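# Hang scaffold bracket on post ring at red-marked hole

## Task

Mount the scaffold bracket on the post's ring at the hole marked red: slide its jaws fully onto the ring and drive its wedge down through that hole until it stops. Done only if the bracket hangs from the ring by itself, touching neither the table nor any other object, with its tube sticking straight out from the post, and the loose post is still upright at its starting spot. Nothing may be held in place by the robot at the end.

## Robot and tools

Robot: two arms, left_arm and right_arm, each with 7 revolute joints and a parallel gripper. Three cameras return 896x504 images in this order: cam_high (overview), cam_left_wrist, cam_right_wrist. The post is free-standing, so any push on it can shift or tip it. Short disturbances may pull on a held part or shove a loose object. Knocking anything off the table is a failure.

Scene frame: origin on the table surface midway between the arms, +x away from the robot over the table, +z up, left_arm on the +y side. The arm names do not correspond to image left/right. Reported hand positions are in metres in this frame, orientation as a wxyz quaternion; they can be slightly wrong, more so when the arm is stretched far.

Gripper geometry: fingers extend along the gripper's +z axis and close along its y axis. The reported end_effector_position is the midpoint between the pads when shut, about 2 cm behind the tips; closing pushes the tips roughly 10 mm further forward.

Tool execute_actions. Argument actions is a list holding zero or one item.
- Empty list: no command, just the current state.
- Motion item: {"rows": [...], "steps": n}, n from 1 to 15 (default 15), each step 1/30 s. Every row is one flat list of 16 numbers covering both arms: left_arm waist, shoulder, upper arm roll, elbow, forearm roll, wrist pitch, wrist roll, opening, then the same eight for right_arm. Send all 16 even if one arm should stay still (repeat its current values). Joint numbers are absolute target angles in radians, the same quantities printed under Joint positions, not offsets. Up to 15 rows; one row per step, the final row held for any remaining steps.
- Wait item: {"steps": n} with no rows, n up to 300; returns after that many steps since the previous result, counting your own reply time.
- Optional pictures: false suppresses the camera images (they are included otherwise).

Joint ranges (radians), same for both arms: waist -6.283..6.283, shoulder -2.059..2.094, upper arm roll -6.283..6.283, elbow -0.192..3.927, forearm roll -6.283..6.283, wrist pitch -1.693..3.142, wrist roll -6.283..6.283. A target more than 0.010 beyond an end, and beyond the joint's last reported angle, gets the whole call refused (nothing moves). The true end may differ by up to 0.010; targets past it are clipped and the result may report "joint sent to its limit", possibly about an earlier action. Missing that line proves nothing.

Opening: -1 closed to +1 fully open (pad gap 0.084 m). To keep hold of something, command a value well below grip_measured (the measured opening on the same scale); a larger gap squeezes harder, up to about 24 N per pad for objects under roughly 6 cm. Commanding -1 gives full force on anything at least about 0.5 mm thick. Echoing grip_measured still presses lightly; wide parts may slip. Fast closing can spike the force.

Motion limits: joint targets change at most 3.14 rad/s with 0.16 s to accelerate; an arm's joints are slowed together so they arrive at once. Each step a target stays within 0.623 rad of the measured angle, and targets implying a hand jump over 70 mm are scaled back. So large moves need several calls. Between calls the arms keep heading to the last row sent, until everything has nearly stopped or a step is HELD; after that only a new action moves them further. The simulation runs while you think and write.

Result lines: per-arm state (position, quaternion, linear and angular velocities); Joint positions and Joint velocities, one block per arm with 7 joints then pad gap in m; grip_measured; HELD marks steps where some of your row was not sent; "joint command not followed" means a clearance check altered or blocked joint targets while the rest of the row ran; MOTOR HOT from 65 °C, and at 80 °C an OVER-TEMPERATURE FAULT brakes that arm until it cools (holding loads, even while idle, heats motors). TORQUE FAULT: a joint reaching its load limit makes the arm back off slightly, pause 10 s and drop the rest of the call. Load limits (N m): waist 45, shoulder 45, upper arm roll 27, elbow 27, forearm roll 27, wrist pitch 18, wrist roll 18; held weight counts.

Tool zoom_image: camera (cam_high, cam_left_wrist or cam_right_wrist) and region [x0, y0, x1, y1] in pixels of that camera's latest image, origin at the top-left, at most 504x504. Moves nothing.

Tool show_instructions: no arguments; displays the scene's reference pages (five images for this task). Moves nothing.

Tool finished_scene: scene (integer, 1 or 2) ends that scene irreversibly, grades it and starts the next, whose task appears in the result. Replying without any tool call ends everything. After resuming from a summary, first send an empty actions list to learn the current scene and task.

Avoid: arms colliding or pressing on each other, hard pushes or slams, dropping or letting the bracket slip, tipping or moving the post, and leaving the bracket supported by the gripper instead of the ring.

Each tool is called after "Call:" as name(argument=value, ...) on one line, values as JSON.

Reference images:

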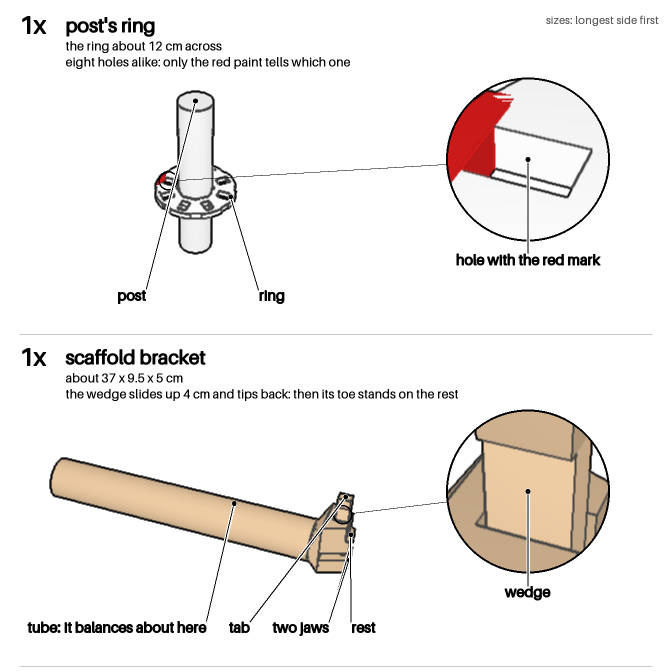

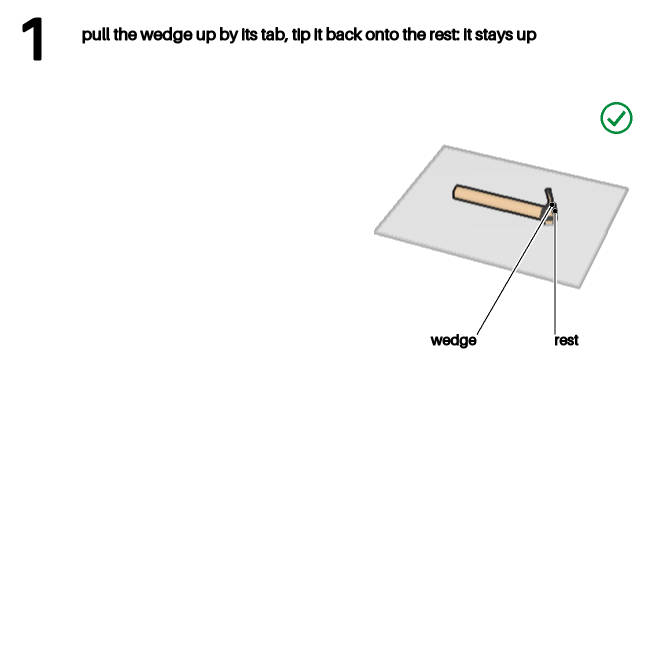

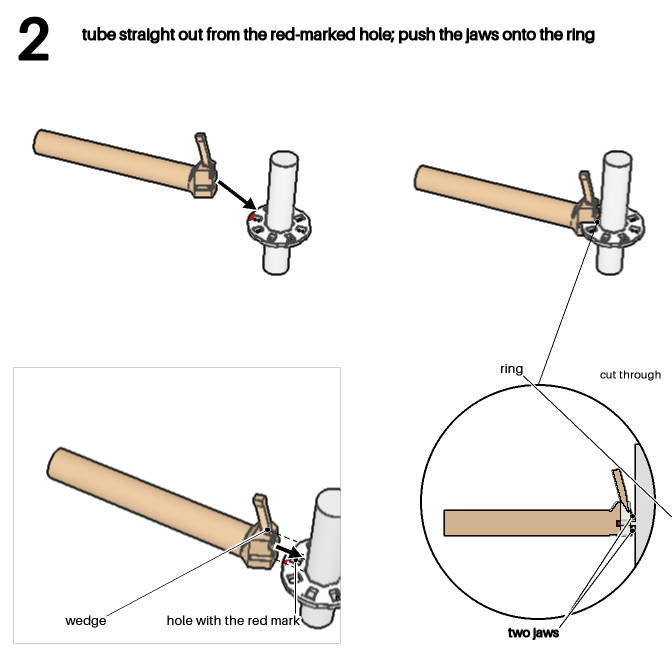

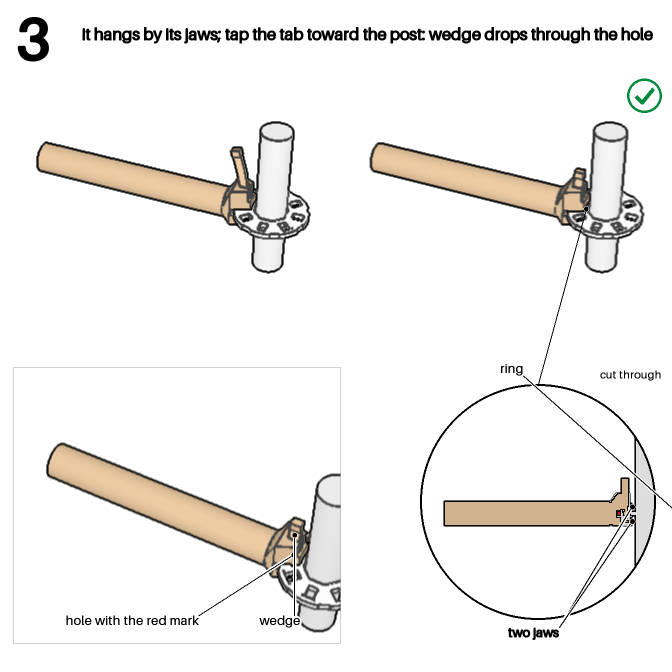

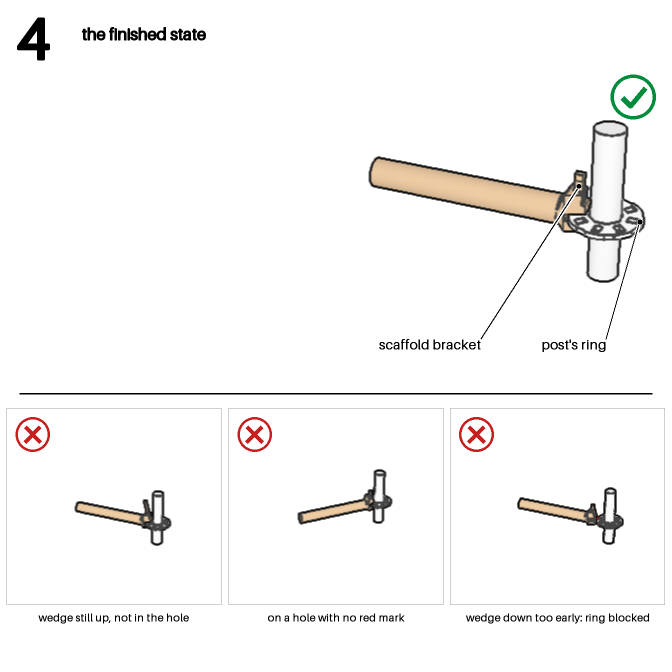

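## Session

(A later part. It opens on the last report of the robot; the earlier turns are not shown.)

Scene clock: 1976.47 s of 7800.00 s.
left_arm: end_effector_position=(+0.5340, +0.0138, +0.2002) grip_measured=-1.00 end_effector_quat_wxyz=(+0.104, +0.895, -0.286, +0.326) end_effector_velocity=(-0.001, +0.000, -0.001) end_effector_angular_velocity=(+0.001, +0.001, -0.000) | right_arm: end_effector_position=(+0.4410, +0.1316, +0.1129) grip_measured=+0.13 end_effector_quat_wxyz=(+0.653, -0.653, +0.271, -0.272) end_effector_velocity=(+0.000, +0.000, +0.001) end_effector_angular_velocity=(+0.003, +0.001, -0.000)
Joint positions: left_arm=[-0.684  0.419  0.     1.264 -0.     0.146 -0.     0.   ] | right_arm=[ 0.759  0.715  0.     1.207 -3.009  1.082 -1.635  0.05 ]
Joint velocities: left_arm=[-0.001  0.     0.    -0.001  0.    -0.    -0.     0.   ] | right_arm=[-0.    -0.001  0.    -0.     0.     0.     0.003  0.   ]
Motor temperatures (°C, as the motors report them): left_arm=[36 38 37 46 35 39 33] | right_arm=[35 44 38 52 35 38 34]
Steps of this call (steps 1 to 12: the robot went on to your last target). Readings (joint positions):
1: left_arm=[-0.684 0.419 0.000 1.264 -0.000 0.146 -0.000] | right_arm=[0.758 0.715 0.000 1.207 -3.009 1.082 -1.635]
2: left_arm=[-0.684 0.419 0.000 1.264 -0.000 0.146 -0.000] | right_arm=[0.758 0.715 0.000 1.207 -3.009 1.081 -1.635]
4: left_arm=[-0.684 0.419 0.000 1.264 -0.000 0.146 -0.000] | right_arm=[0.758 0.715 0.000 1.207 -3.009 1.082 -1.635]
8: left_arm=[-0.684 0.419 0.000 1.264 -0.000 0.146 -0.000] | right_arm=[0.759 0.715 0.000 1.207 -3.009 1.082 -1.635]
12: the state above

Call:
execute_actions(actions=[{"rows": [[-0.6836,0.4200,0,1.2635,0,0.1453,0,-1,0.7585,0.7145,0,1.2073,-3.0091,1.0816,-1.6355,-1],[-0.6836,0.4204,0,1.2633,0,0.1447,0,-1,0.7585,0.7145,0,1.2073,-3.0091,1.0816,-1.6355,-1],[-0.6836,0.4208,0,1.2631,0,0.1441,0,-1,0.7585,0.7145,0,1.2073,-3.0091,1.0816,-1.6355,-1],[-0.6836,0.4212,0,1.2629,0,0.1435,0,-1,0.7585,0.7145,0,1.2073,-3.0091,1.0816,-1.6355,-1],[-0.6836,0.4216,0,1.2627,0,0.1429,0,-1,0.7585,0.7145,0,1.2073,-3.0091,1.0816,-1.6355,-1],[-0.6836,0.4220,0,1.2625,0,0.1423,0,-1,0.7585,0.7145,0,1.2073,-3.0091,1.0816,-1.6355,-1],[-0.6836,0.4224,0,1.2623,0,0.1417,0,-1,0.7585,0.7145,0,1.2073,-3.0091,1.0816,-1.6355,-1],[-0.6836,0.4228,0,1.2621,0,0.1411,0,-1,0.7585,0.7145,0,1.2073,-3.0091,1.0816,-1.6355,-1],[-0.6836,0.4232,0,1.2618,0,0.1404,0,-1,0.7585,0.7145,0,1.2073,-3.0091,1.0816,-1.6355,-1],[-0.6836,0.4236,0,1.2616,0,0.1398,0,-1,0.7585,0.7145,0,1.2073,-3.0091,1.0816,-1.6355,-1]], "steps": 15}], pictures=false)

Call:
execute_actions(actions=[{"steps": 10}])

Scene clock: 1996.83 s of 7800.00 s.
left_arm: end_effector_position=(+0.5341, +0.0136, +0.1988) grip_measured=-1.00 end_effector_quat_wxyz=(+0.105, +0.894, -0.286, +0.327) end_effector_velocity=(+0.000, +0.001, -0.002) end_effector_angular_velocity=(+0.000, +0.000, +0.001) | right_arm: end_effector_position=(+0.4411, +0.1317, +0.1132) grip_measured=+0.13 end_effector_quat_wxyz=(+0.653, -0.653, +0.271, -0.272) end_effector_velocity=(-0.001, +0.000, -0.001) end_effector_angular_velocity=(-0.002, +0.000, +0.002)
Joint positions: left_arm=[-0.684  0.422 -0.     1.263 -0.     0.14  -0.     0.   ] | right_arm=[ 0.758  0.714  0.     1.207 -3.009  1.082 -1.635  0.05 ]
Joint velocities: left_arm=[ 0.001  0.002  0.001 -0.001 -0.    -0.003 -0.     0.   ] | right_arm=[ 0.001  0.002  0.001  0.    -0.001  0.    -0.001 -0.   ]
Motor temperatures (°C, as the motors report them): left_arm=[36 38 37 46 35 39 33] | right_arm=[35 44 38 52 35 38 34]
Steps of this call (steps 1 to 15: the robot went on to your last target; steps 16 to 90: nothing new was sent; then 16.87 s passed at rest; steps 91 to 105: all 15 steps of this action). Readings (joint positions):
91: left_arm=[-0.684 0.420 -0.000 1.264 0.000 0.146 -0.000] | right_arm=[0.759 0.714 0.000 1.207 -3.009 1.082 -1.635]
92: left_arm=[-0.684 0.420 -0.000 1.264 0.000 0.146 0.000] | right_arm=[0.759 0.714 0.000 1.207 -3.009 1.082 -1.635]
94: left_arm=[-0.684 0.420 -0.000 1.264 -0.000 0.145 -0.000] | right_arm=[0.758 0.714 0.000 1.207 -3.009 1.082 -1.635]
98: left_arm=[-0.684 0.421 -0.000 1.263 -0.000 0.143 -0.000] | right_arm=[0.758 0.714 0.000 1.207 -3.009 1.082 -1.635]
105: the state above

Scene clock: 1997.17 s of 7800.00 s.
left_arm: end_effector_position=(+0.5341, +0.0136, +0.1984) grip_measured=-1.00 end_effector_quat_wxyz=(+0.105, +0.895, -0.286, +0.327) end_effector_velocity=(-0.000, +0.000, -0.001) end_effector_angular_velocity=(+0.001, +0.002, -0.000) | right_arm: end_effector_position=(+0.4411, +0.1317, +0.1132) grip_measured=+0.13 end_effector_quat_wxyz=(+0.653, -0.653, +0.271, -0.272) end_effector_velocity=(-0.000, +0.000, -0.000) end_effector_angular_velocity=(+0.001, +0.001, +0.000)
Joint positions: left_arm=[-0.684  0.423 -0.     1.262  0.     0.139 -0.     0.   ] | right_arm=[ 0.758  0.714 -0.     1.207 -3.009  1.082 -1.635  0.05 ]
Joint velocities: left_arm=[-0.     0.001  0.    -0.001 -0.    -0.    -0.     0.   ] | right_arm=[-0.     0.     0.     0.    -0.    -0.     0.001  0.   ]
Motor temperatures (°C, as the motors report them): left_arm=[36 38 37 46 35 39 33] | right_arm=[35 44 38 52 35 38 34]
Steps of this call (steps 1 to 10: the robot went on to your last target). Readings (joint positions):
1: left_arm=[-0.684 0.422 -0.000 1.263 0.000 0.140 -0.000] | right_arm=[0.758 0.714 0.000 1.207 -3.009 1.082 -1.635]
2: left_arm=[-0.684 0.422 -0.000 1.262 -0.000 0.140 -0.000] | right_arm=[0.758 0.714 0.000 1.207 -3.009 1.082 -1.635]
4: left_arm=[-0.684 0.422 -0.000 1.262 0.000 0.139 -0.000] | right_arm=[0.758 0.714 -0.000 1.207 -3.009 1.082 -1.635]
8: left_arm=[-0.684 0.423 -0.000 1.262 0.000 0.139 -0.000] | right_arm=[0.758 0.714 -0.000 1.207 -3.009 1.082 -1.635]
10: the state above

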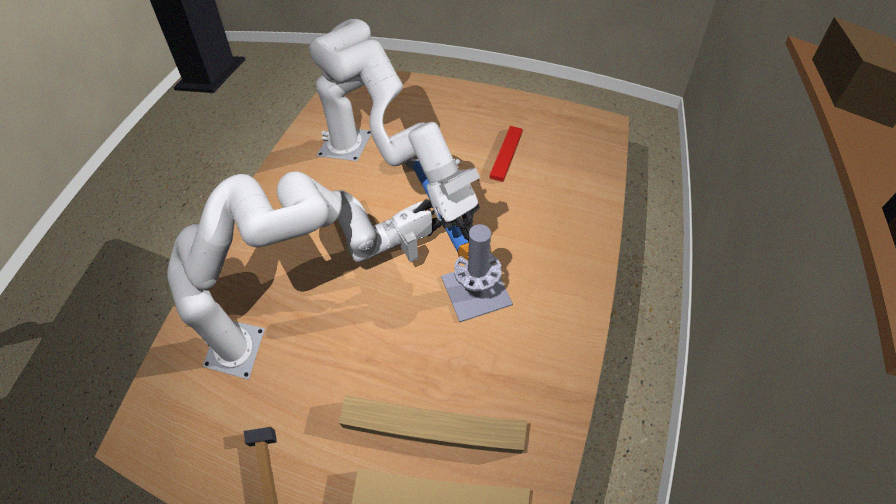

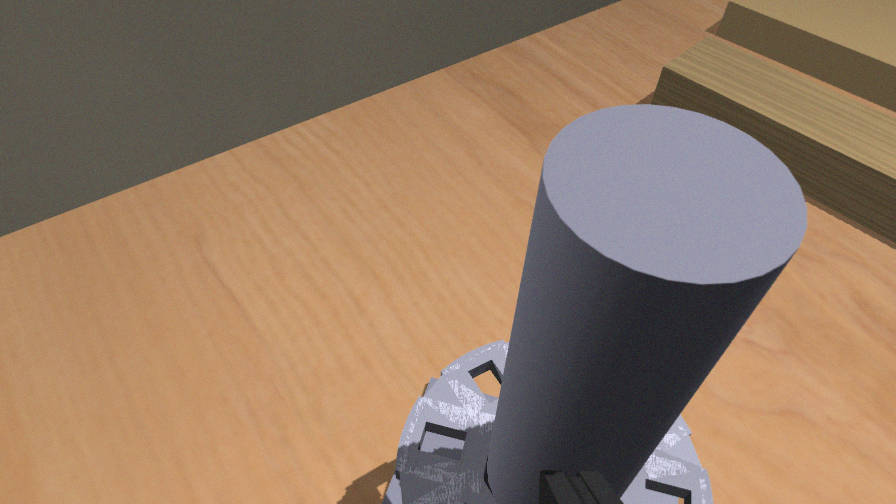

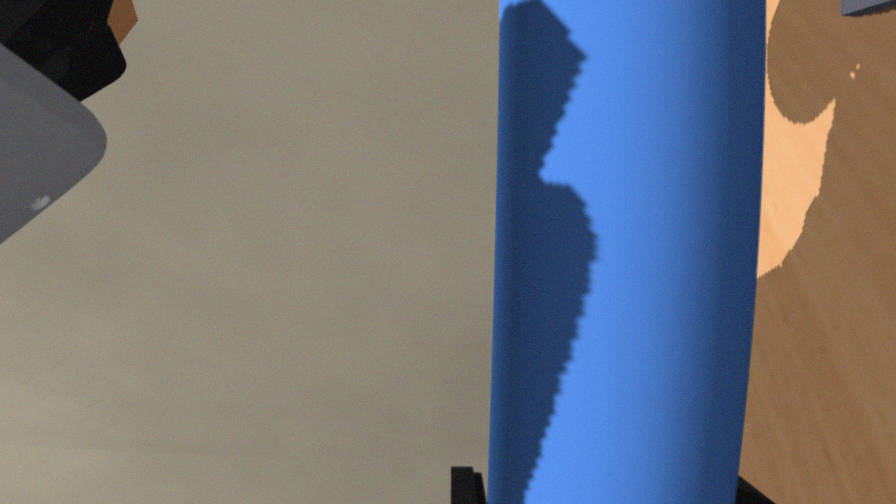

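Call:
execute_actions(actions=[{"rows": [[-0.6836,0.4215,0,1.2628,0,0.1430,0,-1,0.7585,0.7145,0,1.2073,-3.0091,1.0816,-1.6355,-1],[-0.6836,0.4185,0,1.2644,0,0.1477,0,-1,0.7585,0.7145,0,1.2073,-3.0091,1.0816,-1.6355,-1],[-0.6836,0.4145,0,1.2665,0,0.1538,0,-1,0.7585,0.7145,0,1.2073,-3.0091,1.0816,-1.6355,-1],[-0.6836,0.4100,0,1.2690,0,0.1608,0,-1,0.7585,0.7145,0,1.2073,-3.0091,1.0816,-1.6355,-1],[-0.6836,0.4055,0,1.2714,0,0.1677,0,-1,0.7585,0.7145,0,1.2073,-3.0091,1.0816,-1.6355,-1],[-0.6830,0.3970,0,1.2660,0,0.1710,0,-1,0.7585,0.7145,0,1.2073,-3.0091,1.0816,-1.6355,-1],[-0.6815,0.3840,0,1.2510,0,0.1690,0,-1,0.7585,0.7145,0,1.2073,-3.0091,1.0816,-1.6355,-1],[-0.6795,0.3680,0,1.2300,0,0.1640,0,-1,0.7585,0.7145,0,1.2073,-3.0091,1.0816,-1.6355,-1],[-0.6772,0.3500,0,1.2050,0,0.1570,0,-1,0.7585,0.7145,0,1.2073,-3.0091,1.0816,-1.6355,-1],[-0.6747,0.3320,0,1.1780,0,0.1480,0,-1,0.7585,0.7145,0,1.2073,-3.0091,1.0816,-1.6355,-1],[-0.6722,0.3140,0,1.1515,0,0.1394,0,-1,0.7585,0.7145,0,1.2073,-3.0091,1.0816,-1.6355,-1],[-0.6699,0.2980,0,1.1280,0,0.1319,0,-1,0.7585,0.7145,0,1.2073,-3.0091,1.0816,-1.6355,-1],[-0.6680,0.2853,0,1.1097,0,0.1263,0,-1,0.7585,0.7145,0,1.2073,-3.0091,1.0816,-1.6355,-1],[-0.6669,0.2777,0,1.0988,0,0.1230,0,-1,0.7585,0.7145,0,1.2073,-3.0091,1.0816,-1.6355,-1],[-0.6665,0.2750,0,1.0949,0,0.1218,0,-1,0.7585,0.7145,0,1.2073,-3.0091,1.0816,-1.6355,-1]], "steps": 15}], pictures=false)

Call:
execute_actions(actions=[{"steps": 20}])

Call:
zoom_image(camera="cam_left_wrist", region=[460, 300, 700, 504])

Scene clock: 2015.00 s of 7800.00 s.
left_arm: end_effector_position=(+0.5137, +0.0386, +0.2113) grip_measured=-1.00 end_effector_quat_wxyz=(+0.101, +0.898, -0.281, +0.324) end_effector_velocity=(-0.081, +0.109, +0.020) end_effector_angular_velocity=(-0.015, -0.022, +0.066) | right_arm: end_effector_position=(+0.4409, +0.1316, +0.1128) grip_measured=+0.13 end_effector_quat_wxyz=(+0.653, -0.654, +0.271, -0.272) end_effector_velocity=(+0.000, +0.000, +0.001) end_effector_angular_velocity=(+0.002, -0.001, -0.000)
Joint positions: left_arm=[-0.671  0.311  0.     1.142 -0.     0.137  0.     0.   ] | right_arm=[ 0.759  0.715 -0.     1.207 -3.009  1.081 -1.635  0.05 ]
Joint velocities: left_arm=[ 0.059 -0.411  0.006 -0.553 -0.001 -0.168 -0.001  0.   ] | right_arm=[ 0.    -0.001 -0.     0.001  0.001  0.001  0.     0.   ]
Motor temperatures (°C, as the motors report them): left_arm=[36 38 37 44 35 38 33] | right_arm=[35 44 38 52 35 38 34]
Steps of this call (steps 1 to 15: the robot went on to your last target; steps 16 to 90: nothing new was sent; then 14.33 s passed at rest; steps 91 to 105: all 15 steps of this action). Readings (joint positions):
91: left_arm=[-0.684 0.423 -0.000 1.262 -0.000 0.140 -0.000] | right_arm=[0.758 0.715 -0.000 1.207 -3.009 1.082 -1.635]
92: left_arm=[-0.684 0.423 0.000 1.262 -0.000 0.141 -0.000] | right_arm=[0.758 0.715 -0.000 1.207 -3.009 1.082 -1.635]
94: left_arm=[-0.684 0.421 0.000 1.262 -0.000 0.147 -0.000] | right_arm=[0.759 0.715 -0.000 1.207 -3.009 1.081 -1.635]
98: left_arm=[-0.683 0.409 0.000 1.257 0.000 0.167 0.000] | right_arm=[0.759 0.715 -0.000 1.207 -3.009 1.081 -1.635]
105: the state above

Scene clock: 2015.67 s of 7800.00 s.
left_arm: end_effector_position=(+0.5065, +0.0470, +0.2138) grip_measured=-1.00 end_effector_quat_wxyz=(+0.101, +0.897, -0.279, +0.327) end_effector_velocity=(+0.000, -0.000, +0.001) end_effector_angular_velocity=(-0.001, -0.001, +0.001) | right_arm: end_effector_position=(+0.4410, +0.1317, +0.1130) grip_measured=+0.13 end_effector_quat_wxyz=(+0.653, -0.653, +0.270, -0.272) end_effector_velocity=(-0.001, +0.001, -0.000) end_effector_angular_velocity=(-0.001, +0.000, +0.001)
Joint positions: left_arm=[-0.667  0.275 -0.     1.095  0.     0.122  0.     0.   ] | right_arm=[ 0.758  0.715 -0.     1.207 -3.009  1.082 -1.636  0.05 ]
Joint velocities: left_arm=[-0.001 -0.001  0.001  0.001 -0.     0.    -0.     0.   ] | right_arm=[ 0.001  0.001  0.     0.    -0.    -0.    -0.    -0.   ]
Motor temperatures (°C, as the motors report them): left_arm=[36 38 37 44 35 38 33] | right_arm=[35 44 38 52 35 38 34]
Steps of this call (steps 1 to 20: the robot went on to your last target). Readings (joint positions):
1: left_arm=[-0.669 0.299 0.001 1.126 -0.000 0.133 -0.000] | right_arm=[0.759 0.715 -0.000 1.207 -3.009 1.081 -1.635]
2: left_arm=[-0.668 0.291 0.001 1.115 -0.000 0.129 -0.000] | right_arm=[0.759 0.715 -0.000 1.207 -3.009 1.082 -1.635]
4: left_arm=[-0.667 0.283 0.001 1.104 -0.000 0.125 -0.000] | right_arm=[0.759 0.715 -0.000 1.207 -3.009 1.082 -1.635]
8: left_arm=[-0.667 0.277 -0.000 1.097 0.000 0.123 0.000] | right_arm=[0.759 0.715 -0.000 1.207 -3.009 1.082 -1.635]
20: the state above

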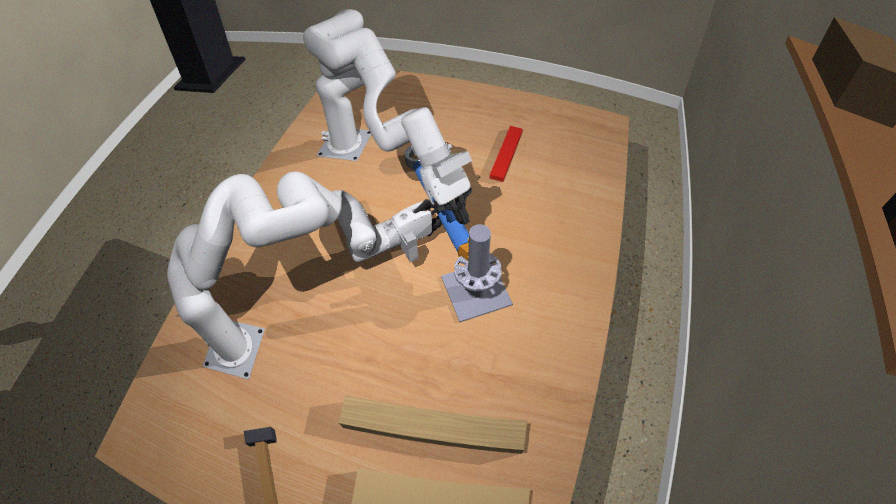

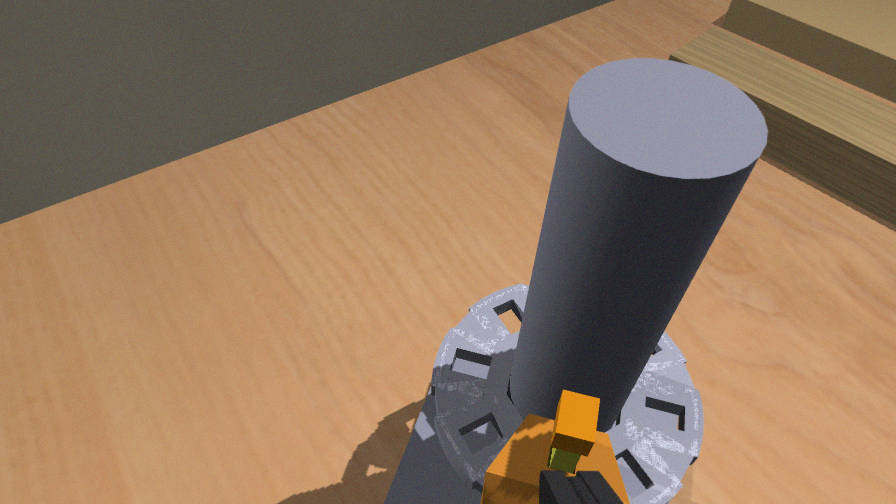

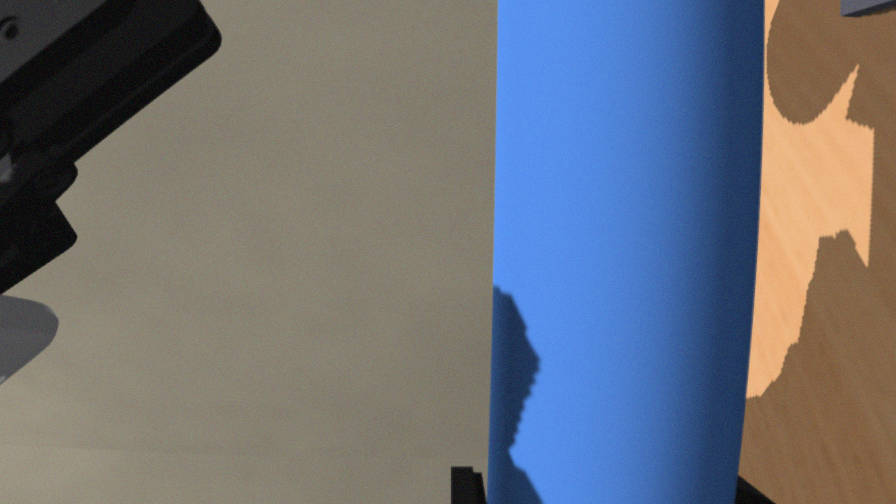

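Region (460, 300, 700, 504) of cam_left_wrist's 896x504 image, scaled by 2.100, with more detail than that image has; it fills the top 428 rows of this view, and the rest is white.

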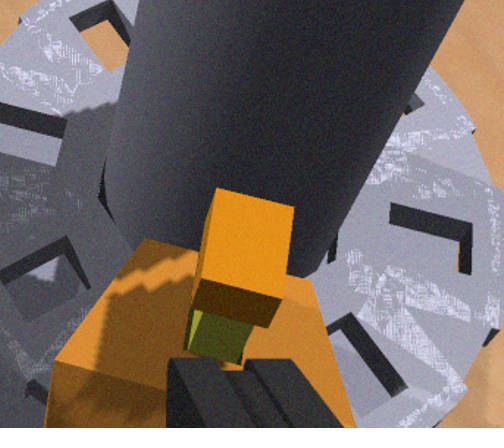

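Call:
execute_actions(actions=[{"rows": [[-0.6665,0.2700,0,1.0990,0,0.1300,0,-1,0.7585,0.7145,0,1.2073,-3.0091,1.0816,-1.6355,-0.3],[-0.6665,0.2600,0,1.1070,0,0.1480,0,-1,0.7585,0.7145,0,1.2073,-3.0091,1.0816,-1.6355,0.0],[-0.6665,0.2480,0,1.1170,0,0.1700,0,-1,0.7585,0.7145,0,1.2073,-3.0091,1.0816,-1.6355,0.1],[-0.6665,0.2350,0,1.1280,0,0.1950,0,-1,0.7585,0.7145,0,1.2073,-3.0091,1.0816,-1.6355,0.13],[-0.6665,0.2220,0,1.1390,0,0.2190,0,-1,0.7585,0.7145,0,1.2073,-3.0091,1.0816,-1.6355,0.16],[-0.6665,0.2090,0,1.1500,0,0.2430,0,-1,0.7585,0.7145,0,1.2073,-3.0091,1.0816,-1.6355,0.19],[-0.6665,0.1970,0,1.1610,0,0.2660,0,-1,0.7585,0.7145,0,1.2073,-3.0091,1.0816,-1.6355,0.22],[-0.6665,0.1870,0,1.1700,0,0.2850,0,-1,0.7585,0.7145,0,1.2073,-3.0091,1.0816,-1.6355,0.25],[-0.6665,0.1790,0,1.1770,0,0.3000,0,-1,0.7585,0.7145,0,1.2073,-3.0091,1.0816,-1.6355,0.28],[-0.6665,0.1750,0,1.1810,0,0.3080,0,-1,0.7585,0.7145,0,1.2073,-3.0091,1.0816,-1.6355,0.31],[-0.6665,0.1736,0,1.1822,0,0.3105,0,-1,0.7585,0.7145,0,1.2073,-3.0091,1.0816,-1.6355,0.34],[-0.6665,0.1736,0,1.1822,0,0.3105,0,-1,0.7585,0.7145,0,1.2073,-3.0091,1.0816,-1.6355,0.37],[-0.6665,0.1736,0,1.1822,0,0.3105,0,-1,0.7585,0.7145,0,1.2073,-3.0091,1.0816,-1.6355,0.40],[-0.6665,0.1736,0,1.1822,0,0.3105,0,-1,0.7585,0.7145,0,1.2073,-3.0091,1.0816,-1.6355,0.43],[-0.6665,0.1736,0,1.1822,0,0.3105,0,-1,0.7585,0.7145,0,1.2073,-3.0091,1.0816,-1.6355,0.46]], "steps": 15}], pictures=false)

Call:
execute_actions(actions=[{"steps": 20}])

Scene clock: 2035.93 s of 7800.00 s.
left_arm: end_effector_position=(+0.5072, +0.0465, +0.2850) grip_measured=-1.00 end_effector_quat_wxyz=(+0.102, +0.897, -0.279, +0.329) end_effector_velocity=(-0.012, +0.008, -0.009) end_effector_angular_velocity=(+0.049, +0.071, -0.001) | right_arm: end_effector_position=(+0.4416, +0.1317, +0.1141) grip_measured=+0.44 end_effector_quat_wxyz=(+0.653, -0.653, +0.270, -0.273) end_effector_velocity=(+0.001, +0.001, +0.001) end_effector_angular_velocity=(+0.005, -0.001, -0.000)
Joint positions: left_arm=[-0.667  0.176 -0.     1.18   0.     0.301  0.     0.   ] | right_arm=[ 0.758  0.714 -0.     1.208 -3.009  1.082 -1.636  0.063]
Joint velocities: left_arm=[-0.    -0.02   0.     0.004 -0.     0.11   0.001  0.   ] | right_arm=[-0.     0.     0.     0.003  0.     0.001  0.003  0.036]
Motor temperatures (°C, as the motors report them): left_arm=[36 38 37 46 35 38 33] | right_arm=[35 44 38 52 35 38 34]
Steps of this call (steps 1 to 15: the robot went on to your last target; steps 16 to 90: nothing new was sent; then 16.77 s passed at rest; steps 91 to 105: all 15 steps of this action). Readings (joint positions):
91: left_arm=[-0.667 0.275 0.000 1.095 0.000 0.122 0.000] | right_arm=[0.758 0.715 -0.000 1.207 -3.009 1.082 -1.636]
92: left_arm=[-0.666 0.274 0.000 1.096 -0.000 0.124 -0.000] | right_arm=[0.758 0.715 -0.000 1.207 -3.009 1.082 -1.635]
94: left_arm=[-0.666 0.267 0.000 1.101 -0.000 0.141 -0.000] | right_arm=[0.758 0.715 -0.000 1.207 -3.009 1.082 -1.636]
98: left_arm=[-0.666 0.227 0.000 1.136 -0.000 0.211 0.000] | right_arm=[0.759 0.713 -0.000 1.209 -3.009 1.083 -1.636]
105: the state above

Scene clock: 2036.60 s of 7800.00 s.
left_arm: end_effector_position=(+0.5065, +0.0470, +0.2857) grip_measured=-1.00 end_effector_quat_wxyz=(+0.101, +0.897, -0.279, +0.327) end_effector_velocity=(-0.000, -0.001, +0.001) end_effector_angular_velocity=(-0.001, -0.002, -0.002) | right_arm: end_effector_position=(+0.4413, +0.1315, +0.1131) grip_measured=+0.46 end_effector_quat_wxyz=(+0.653, -0.653, +0.271, -0.272) end_effector_velocity=(-0.000, -0.000, -0.001) end_effector_angular_velocity=(-0.001, +0.001, +0.000)
Joint positions: left_arm=[-0.666  0.174  0.     1.182 -0.     0.31   0.     0.   ] | right_arm=[ 0.758  0.714 -0.     1.207 -3.009  1.082 -1.636  0.063]
Joint velocities: left_arm=[-0.001 -0.    -0.001  0.002 -0.     0.     0.001  0.   ] | right_arm=[-0.     0.001  0.001 -0.001  0.     0.    -0.    -0.   ]
Motor temperatures (°C, as the motors report them): left_arm=[36 38 37 46 35 38 33] | right_arm=[35 44 38 52 35 38 34]
Steps of this call (steps 1 to 15: the robot went on to your last target; steps 16 to 20: nothing new was sent). Readings (joint positions):
1: left_arm=[-0.667 0.176 -0.000 1.180 0.000 0.304 0.000] | right_arm=[0.758 0.714 -0.001 1.208 -3.009 1.082 -1.636]
2: left_arm=[-0.667 0.176 0.000 1.180 -0.000 0.307 -0.000] | right_arm=[0.758 0.714 -0.000 1.208 -3.009 1.082 -1.636]
4: left_arm=[-0.666 0.176 0.000 1.180 -0.000 0.309 -0.000] | right_arm=[0.758 0.714 -0.000 1.208 -3.009 1.082 -1.636]
8: left_arm=[-0.666 0.174 0.000 1.181 -0.000 0.310 -0.000] | right_arm=[0.758 0.714 -0.000 1.208 -3.009 1.082 -1.636]
20: the state above
All arms were judged still, so your last target was given up. Only a new action makes them travel on or press farther. Fingers that are still opening or closing keep moving.

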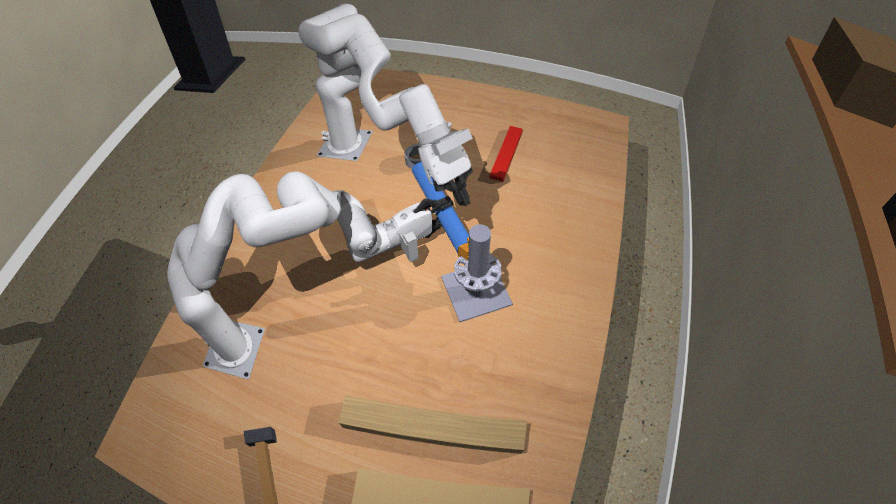

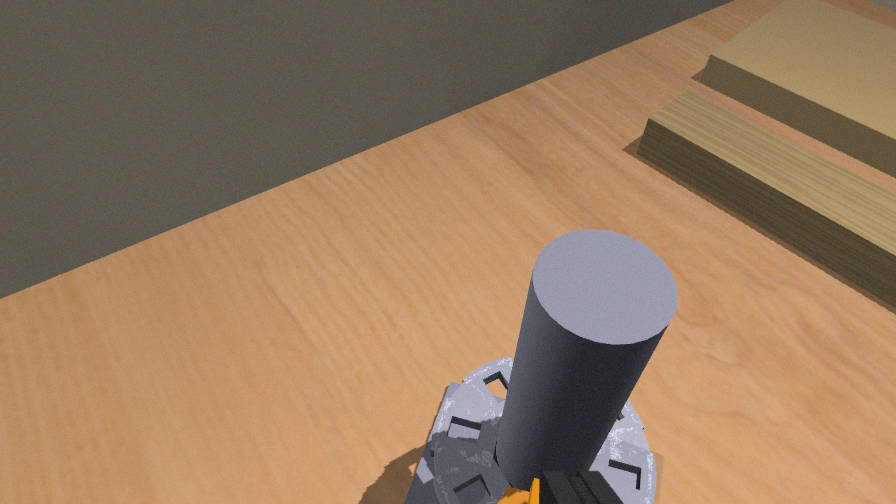

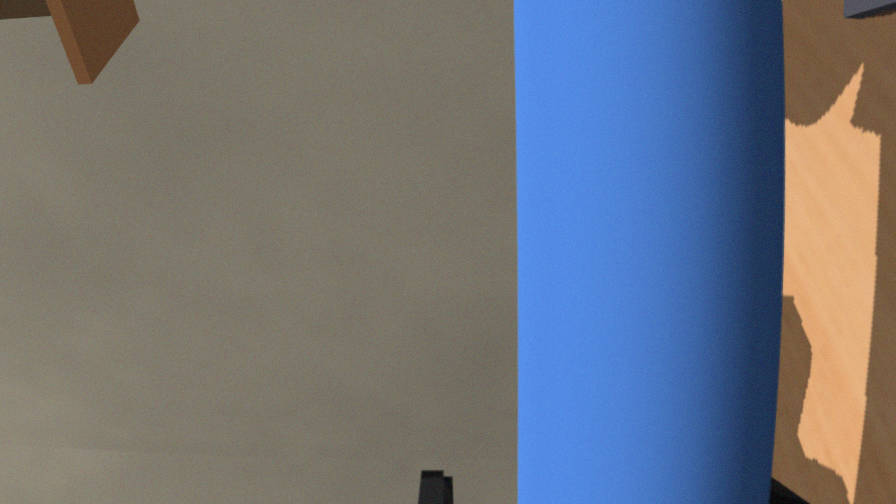

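Call:
execute_actions(actions=[{"rows": [[-0.6665,0.1736,0,1.1822,0,0.3105,0,-1,0.7585,0.7145,0,1.2073,-3.0091,1.0816,-1.6355,0.49],[-0.6665,0.1736,0,1.1822,0,0.3105,0,-1,0.7585,0.7145,0,1.2073,-3.0091,1.0816,-1.6355,0.52],[-0.6665,0.1736,0,1.1822,0,0.3105,0,-1,0.7585,0.7145,0,1.2073,-3.0091,1.0816,-1.6355,0.55],[-0.6665,0.1736,0,1.1822,0,0.3105,0,-1,0.7585,0.7145,0,1.2073,-3.0091,1.0816,-1.6355,0.58],[-0.6665,0.1736,0,1.1822,0,0.3105,0,-1,0.7585,0.7145,0,1.2073,-3.0091,1.0816,-1.6355,0.62],[-0.6665,0.1736,0,1.1822,0,0.3105,0,-1,0.7585,0.7145,0,1.2073,-3.0091,1.0816,-1.6355,0.66],[-0.6665,0.1736,0,1.1822,0,0.3105,0,-1,0.7585,0.7145,0,1.2073,-3.0091,1.0816,-1.6355,0.70],[-0.6665,0.1736,0,1.1822,0,0.3105,0,-1,0.7585,0.7145,0,1.2073,-3.0091,1.0816,-1.6355,0.74],[-0.6665,0.1736,0,1.1822,0,0.3105,0,-1,0.7585,0.7145,0,1.2073,-3.0091,1.0816,-1.6355,0.78],[-0.6665,0.1736,0,1.1822,0,0.3105,0,-1,0.7585,0.7145,0,1.2073,-3.0091,1.0816,-1.6355,0.82],[-0.6665,0.1736,0,1.1822,0,0.3105,0,-1,0.7585,0.7145,0,1.2073,-3.0091,1.0816,-1.6355,0.86],[-0.6665,0.1736,0,1.1822,0,0.3105,0,-1,0.7585,0.7145,0,1.2073,-3.0091,1.0816,-1.6355,0.90],[-0.6665,0.1736,0,1.1822,0,0.3105,0,-1,0.7585,0.7145,0,1.2073,-3.0091,1.0816,-1.6355,0.94],[-0.6665,0.1736,0,1.1822,0,0.3105,0,-1,0.7585,0.7145,0,1.2073,-3.0091,1.0816,-1.6355,0.98],[-0.6665,0.1736,0,1.1822,0,0.3105,0,-1,0.7585,0.7145,0,1.2073,-3.0091,1.0816,-1.6355,1.0]], "steps": 15}], pictures=false)

Call:
execute_actions(actions=[{"steps": 15}])

Scene clock: 2053.60 s of 7800.00 s.
left_arm: end_effector_position=(+0.5065, +0.0470, +0.2857) grip_measured=-1.00 end_effector_quat_wxyz=(+0.101, +0.897, -0.279, +0.327) end_effector_velocity=(-0.000, +0.000, -0.000) end_effector_angular_velocity=(+0.000, +0.000, +0.000) | right_arm: end_effector_position=(+0.4413, +0.1334, +0.1168) grip_measured=+0.99 end_effector_quat_wxyz=(+0.656, -0.651, +0.269, -0.272) end_effector_velocity=(-0.019, +0.019, +0.008) end_effector_angular_velocity=(+0.021, +0.004, +0.037)
Joint positions: left_arm=[-0.667  0.174 -0.     1.182 -0.     0.311  0.     0.   ] | right_arm=[ 0.759  0.712  0.001  1.21  -3.009  1.084 -1.635  0.084]
Joint velocities: left_arm=[-0. -0.  0. -0.  0.  0. -0.  0.] | right_arm=[ 0.014 -0.009  0.024  0.003 -0.004  0.001  0.003  0.024]
Motor temperatures (°C, as the motors report them): left_arm=[36 38 37 46 35 39 33] | right_arm=[35 43 38 51 35 38 34]
Steps of this call (steps 1 to 90: nothing new was sent; then 13.50 s passed at rest; steps 91 to 105: all 15 steps of this action). Readings (joint positions):
91: left_arm=[-0.666 0.174 0.000 1.182 -0.000 0.310 0.000] | right_arm=[0.758 0.714 -0.000 1.207 -3.009 1.082 -1.635]
92: left_arm=[-0.666 0.174 0.000 1.182 -0.000 0.310 0.000] | right_arm=[0.758 0.714 -0.000 1.207 -3.009 1.082 -1.636]
94: left_arm=[-0.667 0.174 0.000 1.182 0.000 0.310 0.000] | right_arm=[0.758 0.714 -0.000 1.207 -3.009 1.082 -1.636]
98: left_arm=[-0.667 0.174 0.000 1.182 -0.000 0.310 -0.000] | right_arm=[0.758 0.715 -0.001 1.207 -3.009 1.082 -1.636]
105: the state above

Scene clock: 2054.10 s of 7800.00 s.
left_arm: end_effector_position=(+0.5065, +0.0470, +0.2857) grip_measured=-1.00 end_effector_quat_wxyz=(+0.101, +0.897, -0.279, +0.327) end_effector_velocity=(-0.000, -0.000, -0.000) end_effector_angular_velocity=(+0.000, +0.001, -0.001) | right_arm: end_effector_position=(+0.4409, +0.1318, +0.1132) grip_measured=+1.00 end_effector_quat_wxyz=(+0.653, -0.653, +0.270, -0.272) end_effector_velocity=(+0.001, -0.001, -0.001) end_effector_angular_velocity=(-0.001, +0.002, -0.001)
Joint positions: left_arm=[-0.667  0.174 -0.     1.182  0.     0.311  0.     0.   ] | right_arm=[ 0.759  0.714  0.     1.207 -3.009  1.082 -1.635  0.084]
Joint velocities: left_arm=[-0.001  0.    -0.    -0.     0.     0.    -0.     0.   ] | right_arm=[-0.002  0.001 -0.    -0.001 -0.    -0.     0.001 -0.   ]
Motor temperatures (°C, as the motors report them): left_arm=[36 38 37 46 35 39 33] | right_arm=[35 43 38 51 35 38 34]
Steps of this call (steps 1 to 15: the robot went on to your last target). Readings (joint positions):
1: left_arm=[-0.667 0.174 -0.000 1.182 -0.000 0.310 -0.000] | right_arm=[0.759 0.712 0.002 1.210 -3.010 1.084 -1.635]
2: left_arm=[-0.667 0.174 0.000 1.182 -0.000 0.310 0.000] | right_arm=[0.760 0.712 0.002 1.210 -3.010 1.083 -1.635]
4: left_arm=[-0.667 0.174 0.000 1.182 -0.000 0.310 -0.000] | right_arm=[0.760 0.713 0.002 1.209 -3.009 1.083 -1.635]
8: left_arm=[-0.667 0.174 -0.000 1.182 -0.000 0.310 -0.000] | right_arm=[0.759 0.714 0.000 1.208 -3.009 1.082 -1.635]
15: the state above
All arms were judged still, so your last target was given up. Only a new action makes them travel on or press farther. Fingers that are still opening or closing keep moving.

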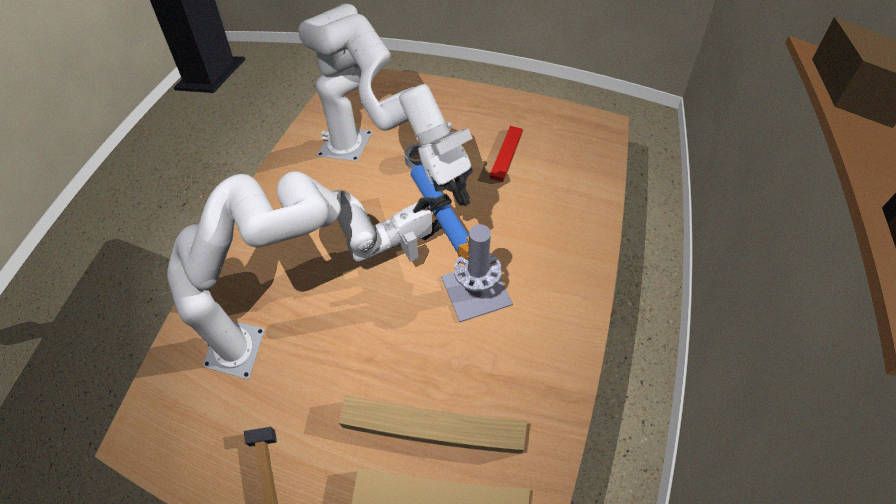

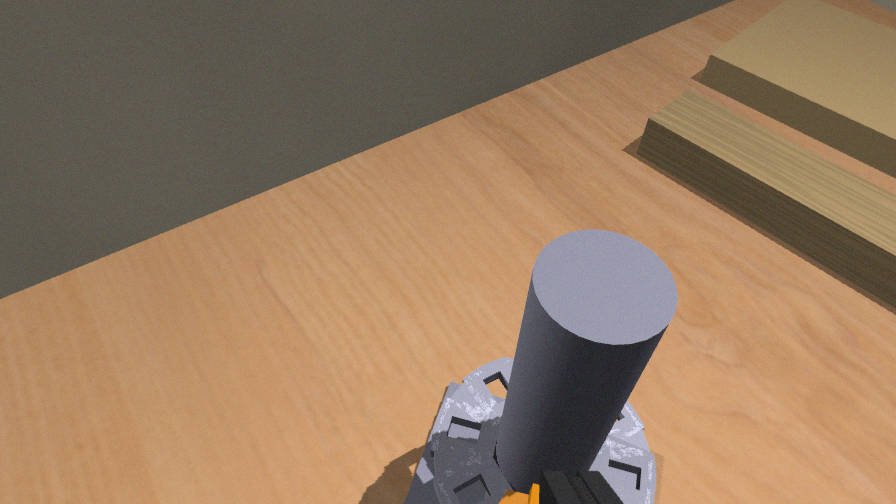

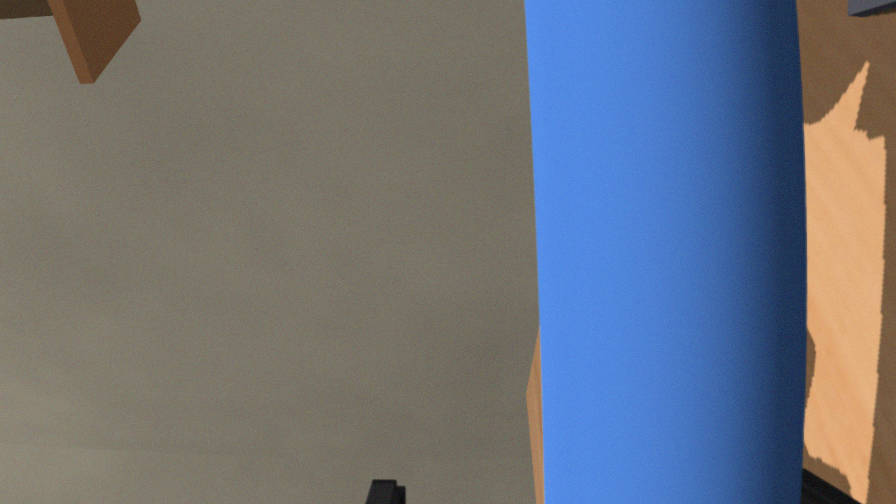

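Call:
execute_actions(actions=[{"rows": [[-0.6665,0.1758,0,1.1916,0,0.3268,0.0037,-1,0.7589,0.7124,0,1.2026,-3.0089,1.0842,-1.6352,1],[-0.6664,0.1818,0,1.2177,0,0.3721,0.0141,-1,0.7599,0.7065,0,1.1897,-3.0082,1.0912,-1.6345,1],[-0.6662,0.1909,0,1.2576,0,0.4412,0.0299,-1,0.7614,0.6975,0,1.1699,-3.0072,1.1020,-1.6333,1],[-0.6660,0.2029,0,1.3098,0,0.5317,0.0505,-1,0.7634,0.6858,0,1.1439,-3.0058,1.1162,-1.6318,1],[-0.6657,0.2167,0,1.3700,0,0.6360,0.0744,-1,0.7657,0.6723,0,1.1141,-3.0043,1.1325,-1.6301,1],[-0.6654,0.2322,0,1.4375,0,0.7529,0.1011,-1,0.7683,0.6571,0,1.0806,-3.0025,1.1508,-1.6282,1],[-0.6652,0.2485,0,1.5085,0,0.8761,0.1292,-1,0.7711,0.6411,0,1.0453,-3.0007,1.1701,-1.6261,1],[-0.6649,0.2651,0,1.5811,0,1.0018,0.1579,-1,0.7738,0.6249,0,1.0093,-2.9988,1.1897,-1.6241,1],[-0.6646,0.2814,0,1.6521,0,1.1250,0.1860,-1,0.7766,0.6089,0,0.9740,-2.9970,1.2090,-1.6220,1],[-0.6643,0.2969,0,1.7196,0,1.2419,0.2127,-1,0.7792,0.5937,0,0.9405,-2.9952,1.2273,-1.6201,1],[-0.6640,0.3107,0,1.7798,0,1.3462,0.2366,-1,0.7815,0.5802,0,0.9107,-2.9937,1.2436,-1.6184,1],[-0.6638,0.3227,0,1.8320,0,1.4367,0.2572,-1,0.7835,0.5685,0,0.8847,-2.9923,1.2578,-1.6169,1],[-0.6636,0.3318,0,1.8719,0,1.5058,0.2730,-1,0.7850,0.5595,0,0.8649,-2.9913,1.2686,-1.6157,1],[-0.6635,0.3378,0,1.8980,0,1.5511,0.2834,-1,0.7860,0.5536,0,0.8520,-2.9906,1.2756,-1.6150,1],[-0.6635,0.34,0,1.9074,0,1.5674,0.2871,-1,0.7864,0.5515,0,0.8473,-2.9904,1.2782,-1.6147,1]], "steps": 15}], pictures=false)

Call:
execute_actions(actions=[{"steps": 30}])

Scene clock: 2089.23 s of 7800.00 s.
left_arm: end_effector_position=(+0.4743, +0.0708, +0.3223) grip_measured=-1.00 end_effector_quat_wxyz=(+0.022, +0.915, -0.388, +0.107) end_effector_velocity=(-0.226, +0.161, +0.201) end_effector_angular_velocity=(+0.974, +1.180, -0.613) | right_arm: end_effector_position=(+0.3891, +0.0792, +0.1080) grip_measured=+1.00 end_effector_quat_wxyz=(+0.653, -0.654, +0.271, -0.271) end_effector_velocity=(-0.132, -0.142, -0.009) end_effector_angular_velocity=(-0.010, +0.006, +0.003)
Joint positions: left_arm=[-0.664  0.29   0.     1.691  0.     1.184  0.201  0.   ] | right_arm=[ 0.782  0.581  0.     0.911 -2.994  1.242 -1.618  0.084]
Joint velocities: left_arm=[ 0.008  0.36   0.     1.628 -0.     2.792  0.636  0.   ] | right_arm=[ 0.056 -0.33   0.001 -0.731  0.037  0.388  0.041  0.   ]
Motor temperatures (°C, as the motors report them): left_arm=[36 38 37 47 35 39 33] | right_arm=[35 42 38 49 35 36 34]
Steps of this call (steps 1 to 90: nothing new was sent; then 31.63 s passed at rest; steps 91 to 105: all 15 steps of this action). Readings (joint positions):
91: left_arm=[-0.666 0.174 0.000 1.182 -0.000 0.311 0.000] | right_arm=[0.759 0.714 -0.000 1.207 -3.009 1.082 -1.635]
92: left_arm=[-0.666 0.174 0.000 1.184 -0.000 0.315 0.001] | right_arm=[0.759 0.714 -0.000 1.206 -3.009 1.083 -1.635]
94: left_arm=[-0.666 0.179 -0.000 1.201 -0.000 0.347 0.008] | right_arm=[0.759 0.709 -0.000 1.195 -3.008 1.089 -1.635]
98: left_arm=[-0.666 0.205 -0.000 1.316 -0.000 0.546 0.054] | right_arm=[0.765 0.675 -0.000 1.120 -3.005 1.130 -1.630]
105: the state above

Scene clock: 2090.23 s of 7800.00 s.
left_arm: end_effector_position=(+0.4356, +0.0979, +0.3505) grip_measured=-1.00 end_effector_quat_wxyz=(-0.000, +0.903, -0.429, -0.000) end_effector_velocity=(-0.000, +0.000, -0.001) end_effector_angular_velocity=(+0.001, +0.002, +0.000) | right_arm: end_effector_position=(+0.3780, +0.0667, +0.1081) grip_measured=+1.00 end_effector_quat_wxyz=(+0.653, -0.653, +0.271, -0.271) end_effector_velocity=(+0.000, -0.000, -0.000) end_effector_angular_velocity=(+0.000, +0.001, -0.001)
Joint positions: left_arm=[-0.664  0.34  -0.     1.907 -0.     1.567  0.287  0.   ] | right_arm=[ 0.786  0.552 -0.     0.847 -2.99   1.278 -1.615  0.084]
Joint velocities: left_arm=[ 0.001 -0.    -0.    -0.002 -0.     0.     0.     0.   ] | right_arm=[-0.  0.  0. -0.  0. -0.  0.  0.]
Motor temperatures (°C, as the motors report them): left_arm=[36 38 37 47 35 39 33] | right_arm=[35 42 38 49 35 36 34]
Steps of this call (steps 1 to 30: the robot went on to your last target). Readings (joint positions):
1: left_arm=[-0.664 0.301 0.000 1.743 0.000 1.273 0.221] | right_arm=[0.783 0.571 0.000 0.889 -2.993 1.254 -1.617]
2: left_arm=[-0.664 0.311 0.000 1.789 0.000 1.353 0.239] | right_arm=[0.784 0.564 0.000 0.875 -2.992 1.261 -1.616]
4: left_arm=[-0.664 0.325 0.000 1.854 0.000 1.466 0.264] | right_arm=[0.785 0.558 0.000 0.860 -2.991 1.270 -1.616]
8: left_arm=[-0.664 0.337 -0.000 1.894 -0.000 1.545 0.282] | right_arm=[0.786 0.553 -0.000 0.851 -2.991 1.277 -1.615]
30: the state above
All arms were judged still, so your last target was given up. Only a new action makes them travel on or press farther. Fingers that are still opening or closing keep moving.

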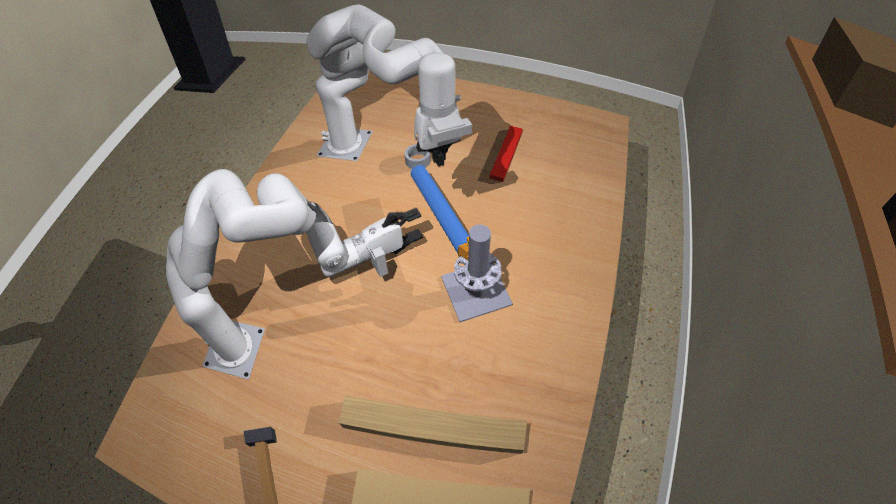

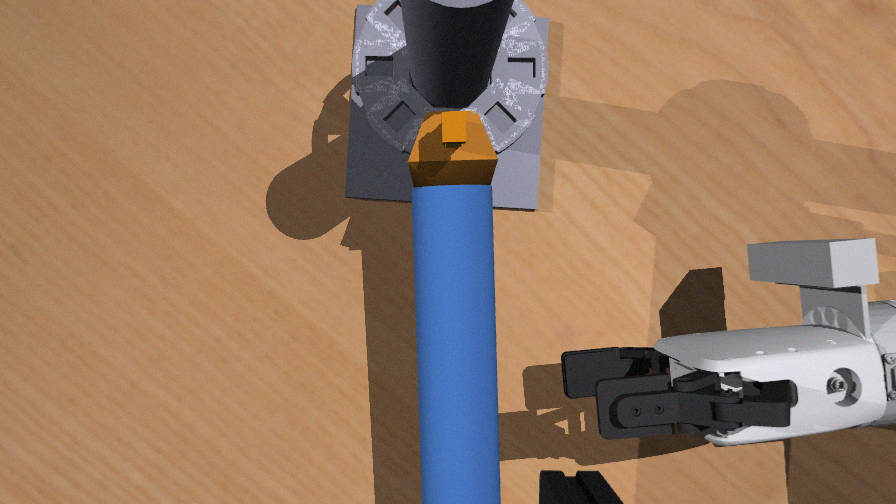

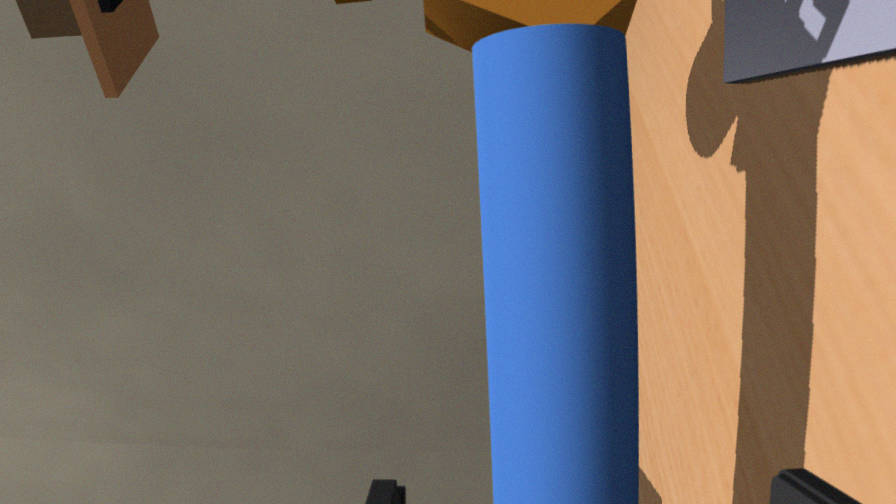

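Call:
zoom_image(camera="cam_left_wrist", region=[330, 0, 570, 220])

Call:
zoom_image(camera="cam_high", region=[370, 120, 540, 330])

Region (330, 0, 570, 220) of cam_left_wrist's 896x504 image, scaled by 2.100, with more detail than that image has; it fills the top 462 rows of this view, and the rest is white.

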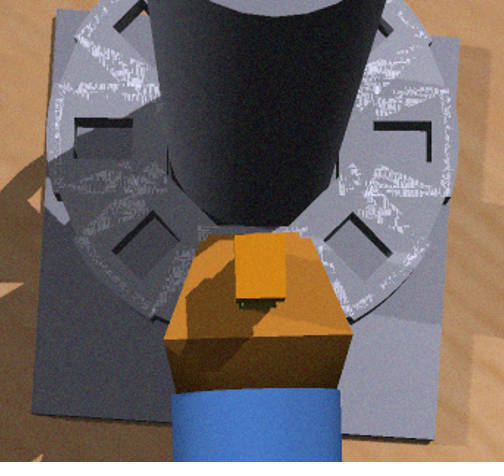

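Region (370, 120, 540, 330) of cam_high's 896x504 image, scaled by 2.400, with more detail than that image has; it fills the left 408 columns of this view, and the rest is white.

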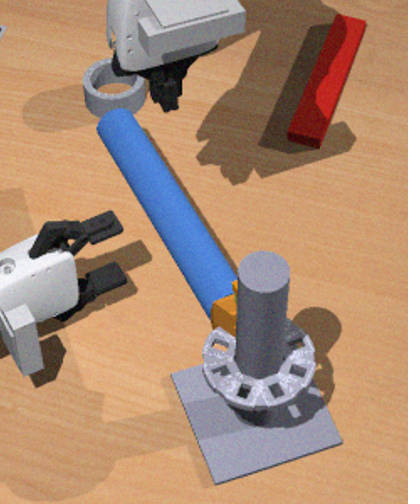

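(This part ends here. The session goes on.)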